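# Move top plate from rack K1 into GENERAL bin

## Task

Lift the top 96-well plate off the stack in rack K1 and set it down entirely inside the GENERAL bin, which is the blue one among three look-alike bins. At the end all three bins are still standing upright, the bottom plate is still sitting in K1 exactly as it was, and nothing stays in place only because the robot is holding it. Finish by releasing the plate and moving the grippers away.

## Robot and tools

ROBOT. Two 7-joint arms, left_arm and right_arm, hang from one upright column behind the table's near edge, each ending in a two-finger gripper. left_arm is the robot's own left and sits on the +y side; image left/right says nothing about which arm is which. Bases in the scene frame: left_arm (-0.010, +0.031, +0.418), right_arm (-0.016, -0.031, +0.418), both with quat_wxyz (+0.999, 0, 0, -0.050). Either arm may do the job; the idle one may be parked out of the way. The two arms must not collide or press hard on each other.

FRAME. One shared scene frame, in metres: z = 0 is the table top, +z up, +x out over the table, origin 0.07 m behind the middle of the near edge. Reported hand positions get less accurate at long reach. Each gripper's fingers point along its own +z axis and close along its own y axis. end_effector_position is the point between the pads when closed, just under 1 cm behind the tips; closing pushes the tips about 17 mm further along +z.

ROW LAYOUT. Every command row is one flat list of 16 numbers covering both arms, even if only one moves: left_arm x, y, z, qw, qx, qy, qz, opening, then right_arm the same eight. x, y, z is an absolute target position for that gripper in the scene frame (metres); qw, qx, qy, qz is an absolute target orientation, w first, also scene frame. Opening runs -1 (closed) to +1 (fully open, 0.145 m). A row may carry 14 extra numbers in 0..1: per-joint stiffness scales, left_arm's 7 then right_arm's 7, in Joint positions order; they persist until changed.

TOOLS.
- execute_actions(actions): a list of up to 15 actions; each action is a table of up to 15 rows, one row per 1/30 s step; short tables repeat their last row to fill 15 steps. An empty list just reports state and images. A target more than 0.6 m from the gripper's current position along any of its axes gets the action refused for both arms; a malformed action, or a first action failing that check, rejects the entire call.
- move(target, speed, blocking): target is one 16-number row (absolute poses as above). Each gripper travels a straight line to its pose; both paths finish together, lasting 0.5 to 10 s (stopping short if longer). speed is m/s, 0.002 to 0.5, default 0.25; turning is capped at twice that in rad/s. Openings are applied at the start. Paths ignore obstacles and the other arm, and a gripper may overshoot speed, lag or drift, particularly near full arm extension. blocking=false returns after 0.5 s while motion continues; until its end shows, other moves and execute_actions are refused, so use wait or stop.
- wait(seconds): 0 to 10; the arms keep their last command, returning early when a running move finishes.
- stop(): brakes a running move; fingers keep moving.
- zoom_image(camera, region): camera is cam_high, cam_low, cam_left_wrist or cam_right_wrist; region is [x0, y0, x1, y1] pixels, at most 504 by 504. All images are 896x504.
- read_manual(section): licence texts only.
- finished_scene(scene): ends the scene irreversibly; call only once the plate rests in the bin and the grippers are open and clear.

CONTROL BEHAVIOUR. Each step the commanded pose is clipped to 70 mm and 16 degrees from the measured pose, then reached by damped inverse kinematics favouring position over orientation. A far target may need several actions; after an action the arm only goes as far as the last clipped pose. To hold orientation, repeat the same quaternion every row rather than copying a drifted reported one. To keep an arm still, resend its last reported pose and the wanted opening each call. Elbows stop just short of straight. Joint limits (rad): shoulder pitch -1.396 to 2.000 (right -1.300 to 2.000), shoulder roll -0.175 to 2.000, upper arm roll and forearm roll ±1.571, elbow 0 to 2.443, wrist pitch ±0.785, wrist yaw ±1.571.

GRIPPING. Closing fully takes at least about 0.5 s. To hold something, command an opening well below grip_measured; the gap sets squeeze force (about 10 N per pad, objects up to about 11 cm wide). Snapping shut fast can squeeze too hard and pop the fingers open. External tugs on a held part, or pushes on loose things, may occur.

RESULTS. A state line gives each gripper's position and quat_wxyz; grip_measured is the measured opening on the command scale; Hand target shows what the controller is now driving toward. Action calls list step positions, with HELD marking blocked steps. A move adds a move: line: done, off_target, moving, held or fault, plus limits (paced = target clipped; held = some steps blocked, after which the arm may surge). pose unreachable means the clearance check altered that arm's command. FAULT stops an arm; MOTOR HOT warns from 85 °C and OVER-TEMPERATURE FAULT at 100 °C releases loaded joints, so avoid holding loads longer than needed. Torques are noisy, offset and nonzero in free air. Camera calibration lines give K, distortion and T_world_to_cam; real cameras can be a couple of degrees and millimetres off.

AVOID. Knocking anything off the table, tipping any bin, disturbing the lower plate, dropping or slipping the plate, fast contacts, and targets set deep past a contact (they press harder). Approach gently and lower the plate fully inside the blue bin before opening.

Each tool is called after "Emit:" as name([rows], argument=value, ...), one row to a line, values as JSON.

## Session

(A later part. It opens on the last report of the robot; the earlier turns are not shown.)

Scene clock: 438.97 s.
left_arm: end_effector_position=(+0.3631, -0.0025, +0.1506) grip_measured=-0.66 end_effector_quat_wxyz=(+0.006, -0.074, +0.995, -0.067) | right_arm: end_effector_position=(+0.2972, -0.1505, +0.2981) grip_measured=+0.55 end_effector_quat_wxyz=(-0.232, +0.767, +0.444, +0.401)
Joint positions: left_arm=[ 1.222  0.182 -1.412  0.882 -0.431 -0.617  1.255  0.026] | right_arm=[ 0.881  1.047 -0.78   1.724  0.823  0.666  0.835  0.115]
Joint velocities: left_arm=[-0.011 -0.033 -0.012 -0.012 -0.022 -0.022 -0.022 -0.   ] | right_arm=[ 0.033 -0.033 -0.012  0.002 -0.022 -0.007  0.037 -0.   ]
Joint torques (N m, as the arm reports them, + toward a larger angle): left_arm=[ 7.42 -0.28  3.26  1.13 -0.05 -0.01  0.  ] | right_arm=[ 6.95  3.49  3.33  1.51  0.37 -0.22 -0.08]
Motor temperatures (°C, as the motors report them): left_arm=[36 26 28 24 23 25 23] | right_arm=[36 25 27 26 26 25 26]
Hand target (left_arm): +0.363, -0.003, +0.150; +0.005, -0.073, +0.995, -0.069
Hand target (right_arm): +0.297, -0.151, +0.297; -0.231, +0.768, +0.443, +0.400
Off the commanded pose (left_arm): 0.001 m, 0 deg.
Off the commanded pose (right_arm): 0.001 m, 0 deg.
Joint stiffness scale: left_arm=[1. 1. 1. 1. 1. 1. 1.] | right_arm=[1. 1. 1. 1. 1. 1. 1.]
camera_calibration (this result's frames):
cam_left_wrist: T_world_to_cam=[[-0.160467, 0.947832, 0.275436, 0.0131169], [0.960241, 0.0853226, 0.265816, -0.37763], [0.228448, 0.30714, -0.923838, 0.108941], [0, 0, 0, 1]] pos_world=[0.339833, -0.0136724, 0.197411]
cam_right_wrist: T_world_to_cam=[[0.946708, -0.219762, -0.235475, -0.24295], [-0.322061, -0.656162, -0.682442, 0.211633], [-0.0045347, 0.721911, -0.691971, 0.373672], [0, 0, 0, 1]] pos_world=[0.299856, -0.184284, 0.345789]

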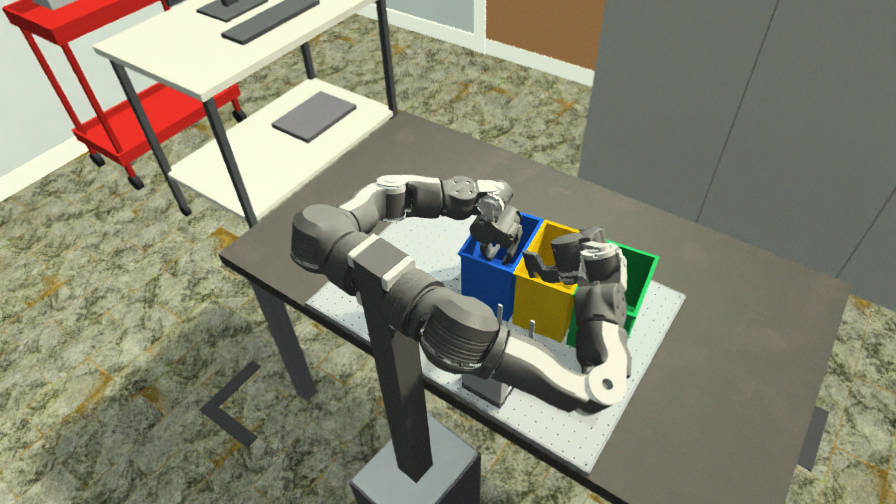

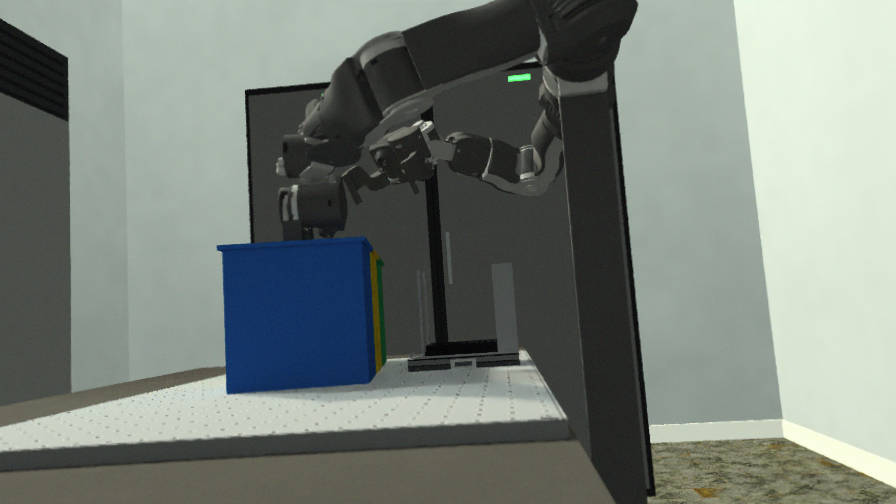

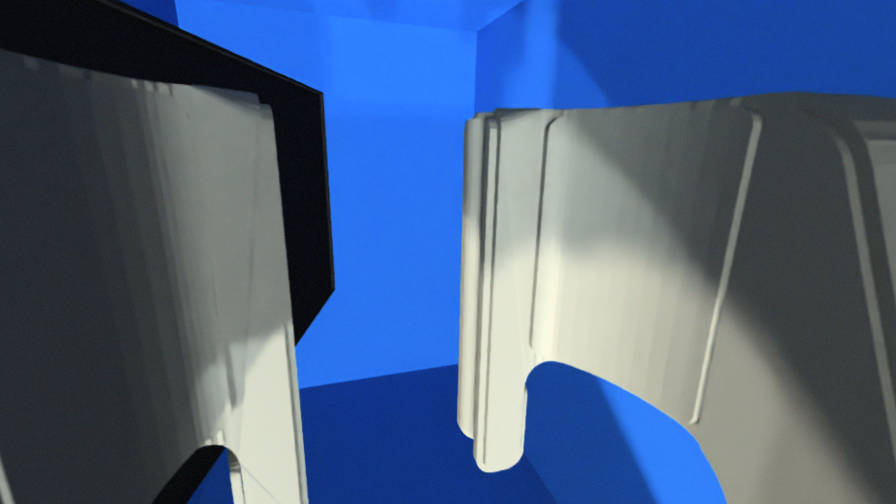

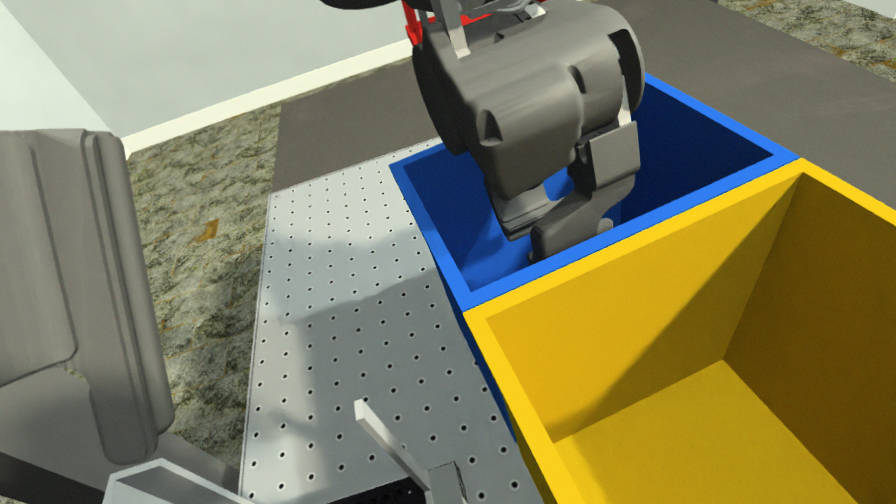

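Emit:
move(target=[0.360,0.006,0.225,0.0091,-0.0867,0.9907,-0.1041,-0.85,0.27,-0.20,0.30,-0.2309,0.7682,0.4435,0.3999,0.55], speed=0.15)

Emit:
move(target=[0.30,0.15,0.29,0.0664,-0.1604,0.9099,-0.3769,-0.85,0.22,-0.27,0.30,-0.2309,0.7682,0.4435,0.3999,0.55], speed=0.3)

Scene clock: 444.00 s.
left_arm: end_effector_position=(+0.3618, +0.0052, +0.2276) grip_measured=-0.85 end_effector_quat_wxyz=(+0.011, -0.084, +0.990, -0.109) | right_arm: end_effector_position=(+0.2709, -0.2019, +0.3008) grip_measured=+0.55 end_effector_quat_wxyz=(-0.226, +0.770, +0.441, +0.402)
Joint positions: left_arm=[ 1.366  0.328 -1.344  1.112 -0.215 -0.544  1.414  0.011] | right_arm=[ 0.812  1.293 -0.768  1.724  0.904  0.491  0.939  0.115]
Joint velocities: left_arm=[-0.055 -0.077 -0.002 -0.002  0.051 -0.051  0.007  0.   ] | right_arm=[-0.033  0.055 -0.012 -0.007 -0.066 -0.022 -0.037 -0.   ]
Joint torques (N m, as the arm reports them, + toward a larger angle): left_arm=[ 7.4  -0.06  3.22  1.36  0.02  0.2   0.25] | right_arm=[ 5.81  3.89  3.43  0.94  0.46 -0.34  0.14]
Motor temperatures (°C, as the motors report them): left_arm=[37 26 28 24 23 25 23] | right_arm=[36 25 27 26 26 26 26]
Hand target (left_arm): +0.361, +0.006, +0.226; +0.008, -0.085, +0.991, -0.105
Hand target (right_arm): +0.270, -0.200, +0.301; -0.230, +0.768, +0.443, +0.401
Off the commanded pose (left_arm): 0.003 m, 1 deg.
Off the commanded pose (right_arm): 0.002 m, 1 deg.
Joint stiffness scale: left_arm=[1. 1. 1. 1. 1. 1. 1.] | right_arm=[1. 1. 1. 1. 1. 1. 1.]
move: done
camera_calibration (this result's frames):
cam_left_wrist: T_world_to_cam=[[-0.184137, 0.96348, 0.194421, 0.0113308], [0.953981, 0.127559, 0.271383, -0.396713], [0.236672, 0.235446, -0.94263, 0.179747], [0, 0, 0, 1]] pos_world=[0.338002, -0.00263322, 0.274893]
cam_right_wrist: T_world_to_cam=[[0.944497, -0.232842, -0.231753, -0.231941], [-0.328471, -0.657292, -0.678288, 0.171573], [0.00560449, 0.716765, -0.697292, 0.410256], [0, 0, 0, 1]] pos_world=[0.273125, -0.235289, 0.348691]

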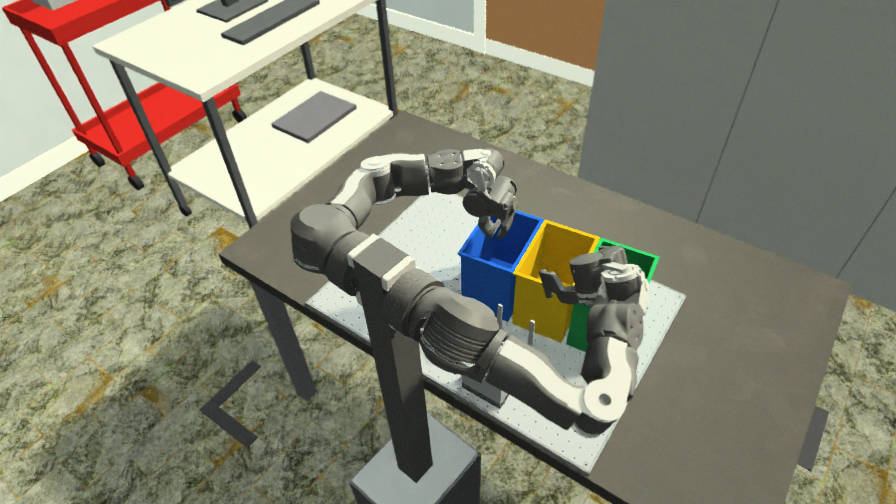

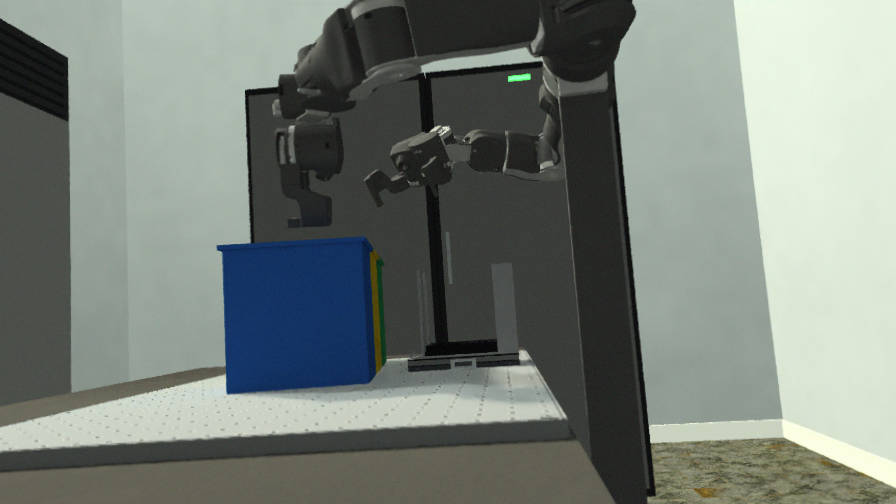

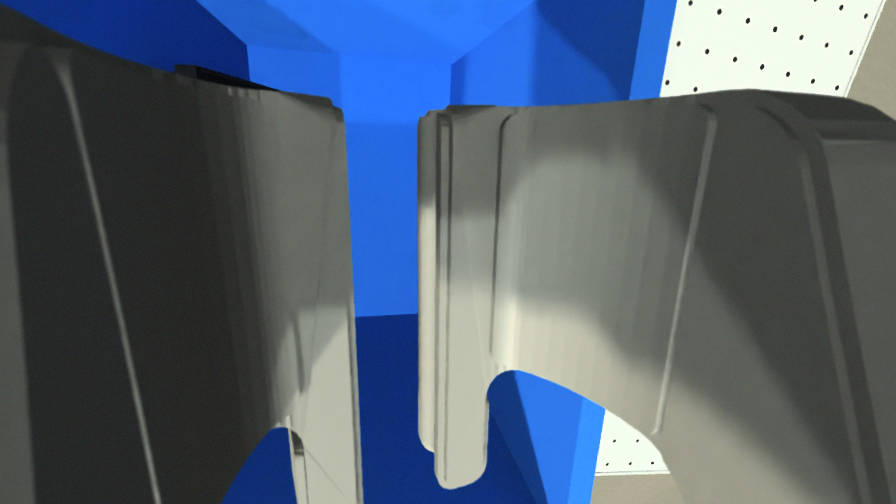

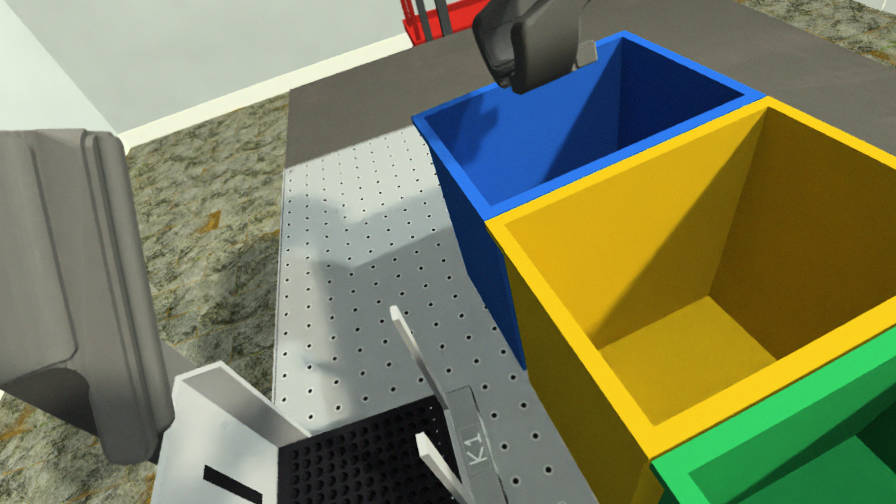

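Scene clock: 445.43 s.
left_arm: end_effector_position=(+0.3046, +0.1548, +0.2917) grip_measured=-0.85 end_effector_quat_wxyz=(+0.073, -0.159, +0.911, -0.374) | right_arm: end_effector_position=(+0.2217, -0.2718, +0.3027) grip_measured=+0.55 end_effector_quat_wxyz=(-0.223, +0.769, +0.442, +0.405)
Joint positions: left_arm=[ 1.055  1.323 -1.011  1.737 -0.059 -0.742  0.881  0.011] | right_arm=[ 0.639  1.646 -0.793  1.652  1.07   0.114  1.093  0.115]
Joint velocities: left_arm=[ 0.011  0.033 -0.017  0.007 -0.007 -0.051  0.007 -0.   ] | right_arm=[ 0.055 -0.011 -0.007  0.002  0.037  0.022  0.066 -0.   ]
Joint torques (N m, as the arm reports them, + toward a larger angle): left_arm=[ 3.74  2.45  4.52  0.51  0.24  0.   -0.25] | right_arm=[ 3.36  6.57  2.95 -0.15  0.54 -0.28  0.13]
Motor temperatures (°C, as the motors report them): left_arm=[36 26 28 24 23 25 23] | right_arm=[36 25 27 26 26 26 26]
Hand target (left_arm): +0.305, +0.154, +0.292; +0.073, -0.158, +0.910, -0.376
Hand target (right_arm): +0.220, -0.271, +0.301; -0.227, +0.768, +0.443, +0.402
Off the commanded pose (left_arm): 0.007 m, 1 deg.
Off the commanded pose (right_arm): 0.004 m, 1 deg.
Joint stiffness scale: left_arm=[1. 1. 1. 1. 1. 1. 1.] | right_arm=[1. 1. 1. 1. 1. 1. 1.]
move: off_target (left_arm, right_arm)
camera_calibration (this result's frames):
cam_left_wrist: T_world_to_cam=[[-0.333814, 0.871851, -0.358391, 0.0652316], [0.861316, 0.436595, 0.259845, -0.394897], [0.383018, -0.221948, -0.896681, 0.231313], [0, 0, 0, 1]] pos_world=[0.273309, 0.166877, 0.333405]
cam_right_wrist: T_world_to_cam=[[0.946252, -0.234187, -0.223079, -0.204643], [-0.323204, -0.658832, -0.679323, 0.109479], [0.0121174, 0.71491, -0.699111, 0.460585], [0, 0, 0, 1]] pos_world=[0.223447, -0.305073, 0.35072]

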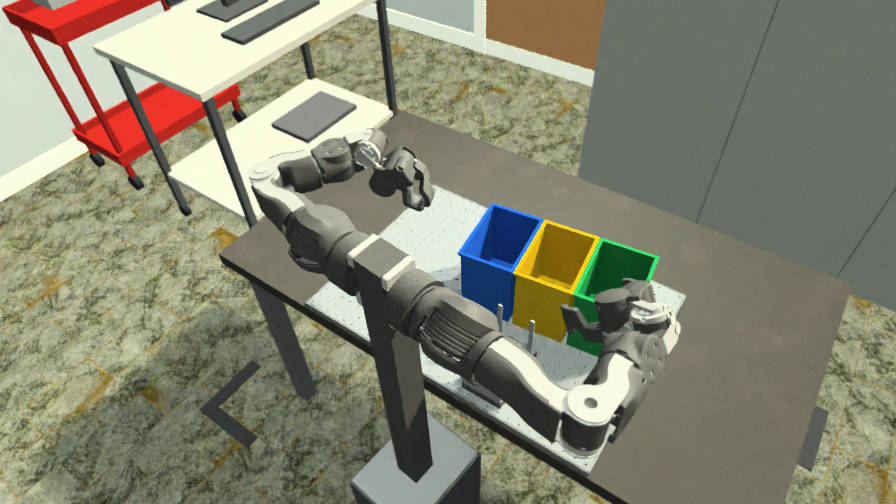

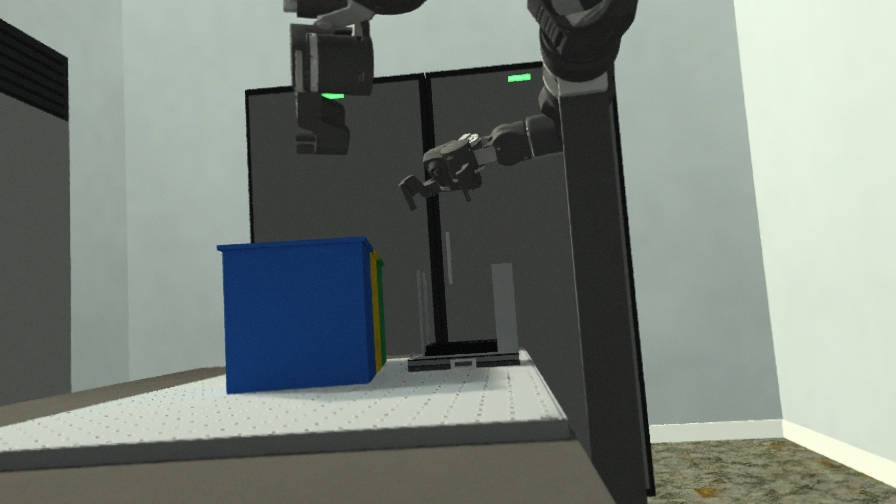

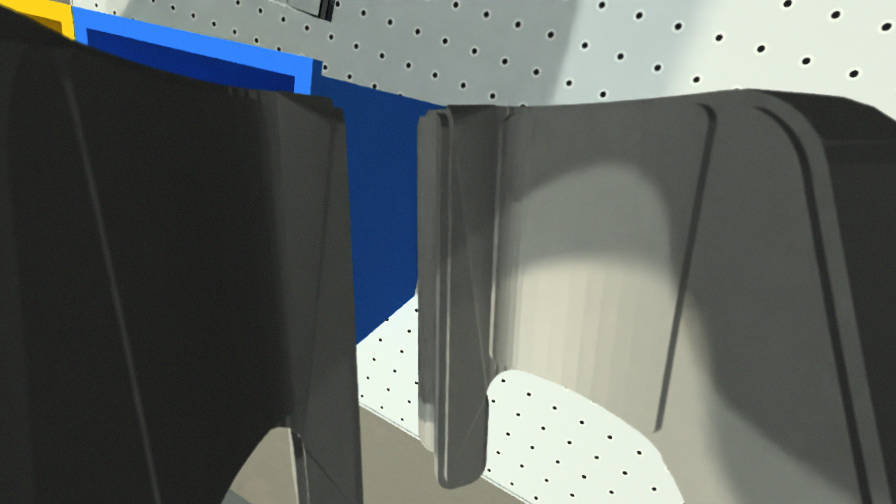

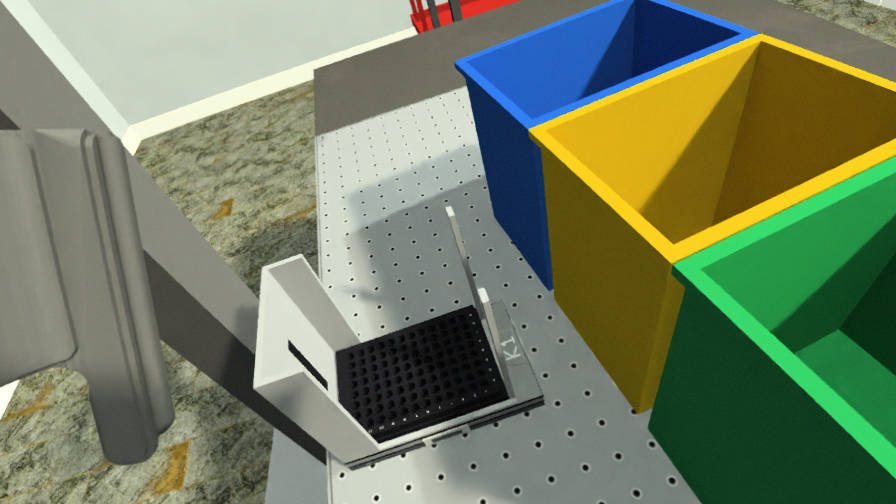

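The plate is inside the blue bin, the lower plate is still in K1, all three bins are upright and both arms are clear.

Emit:
finished_scene(scene=1)

The scene is finished: the task was done.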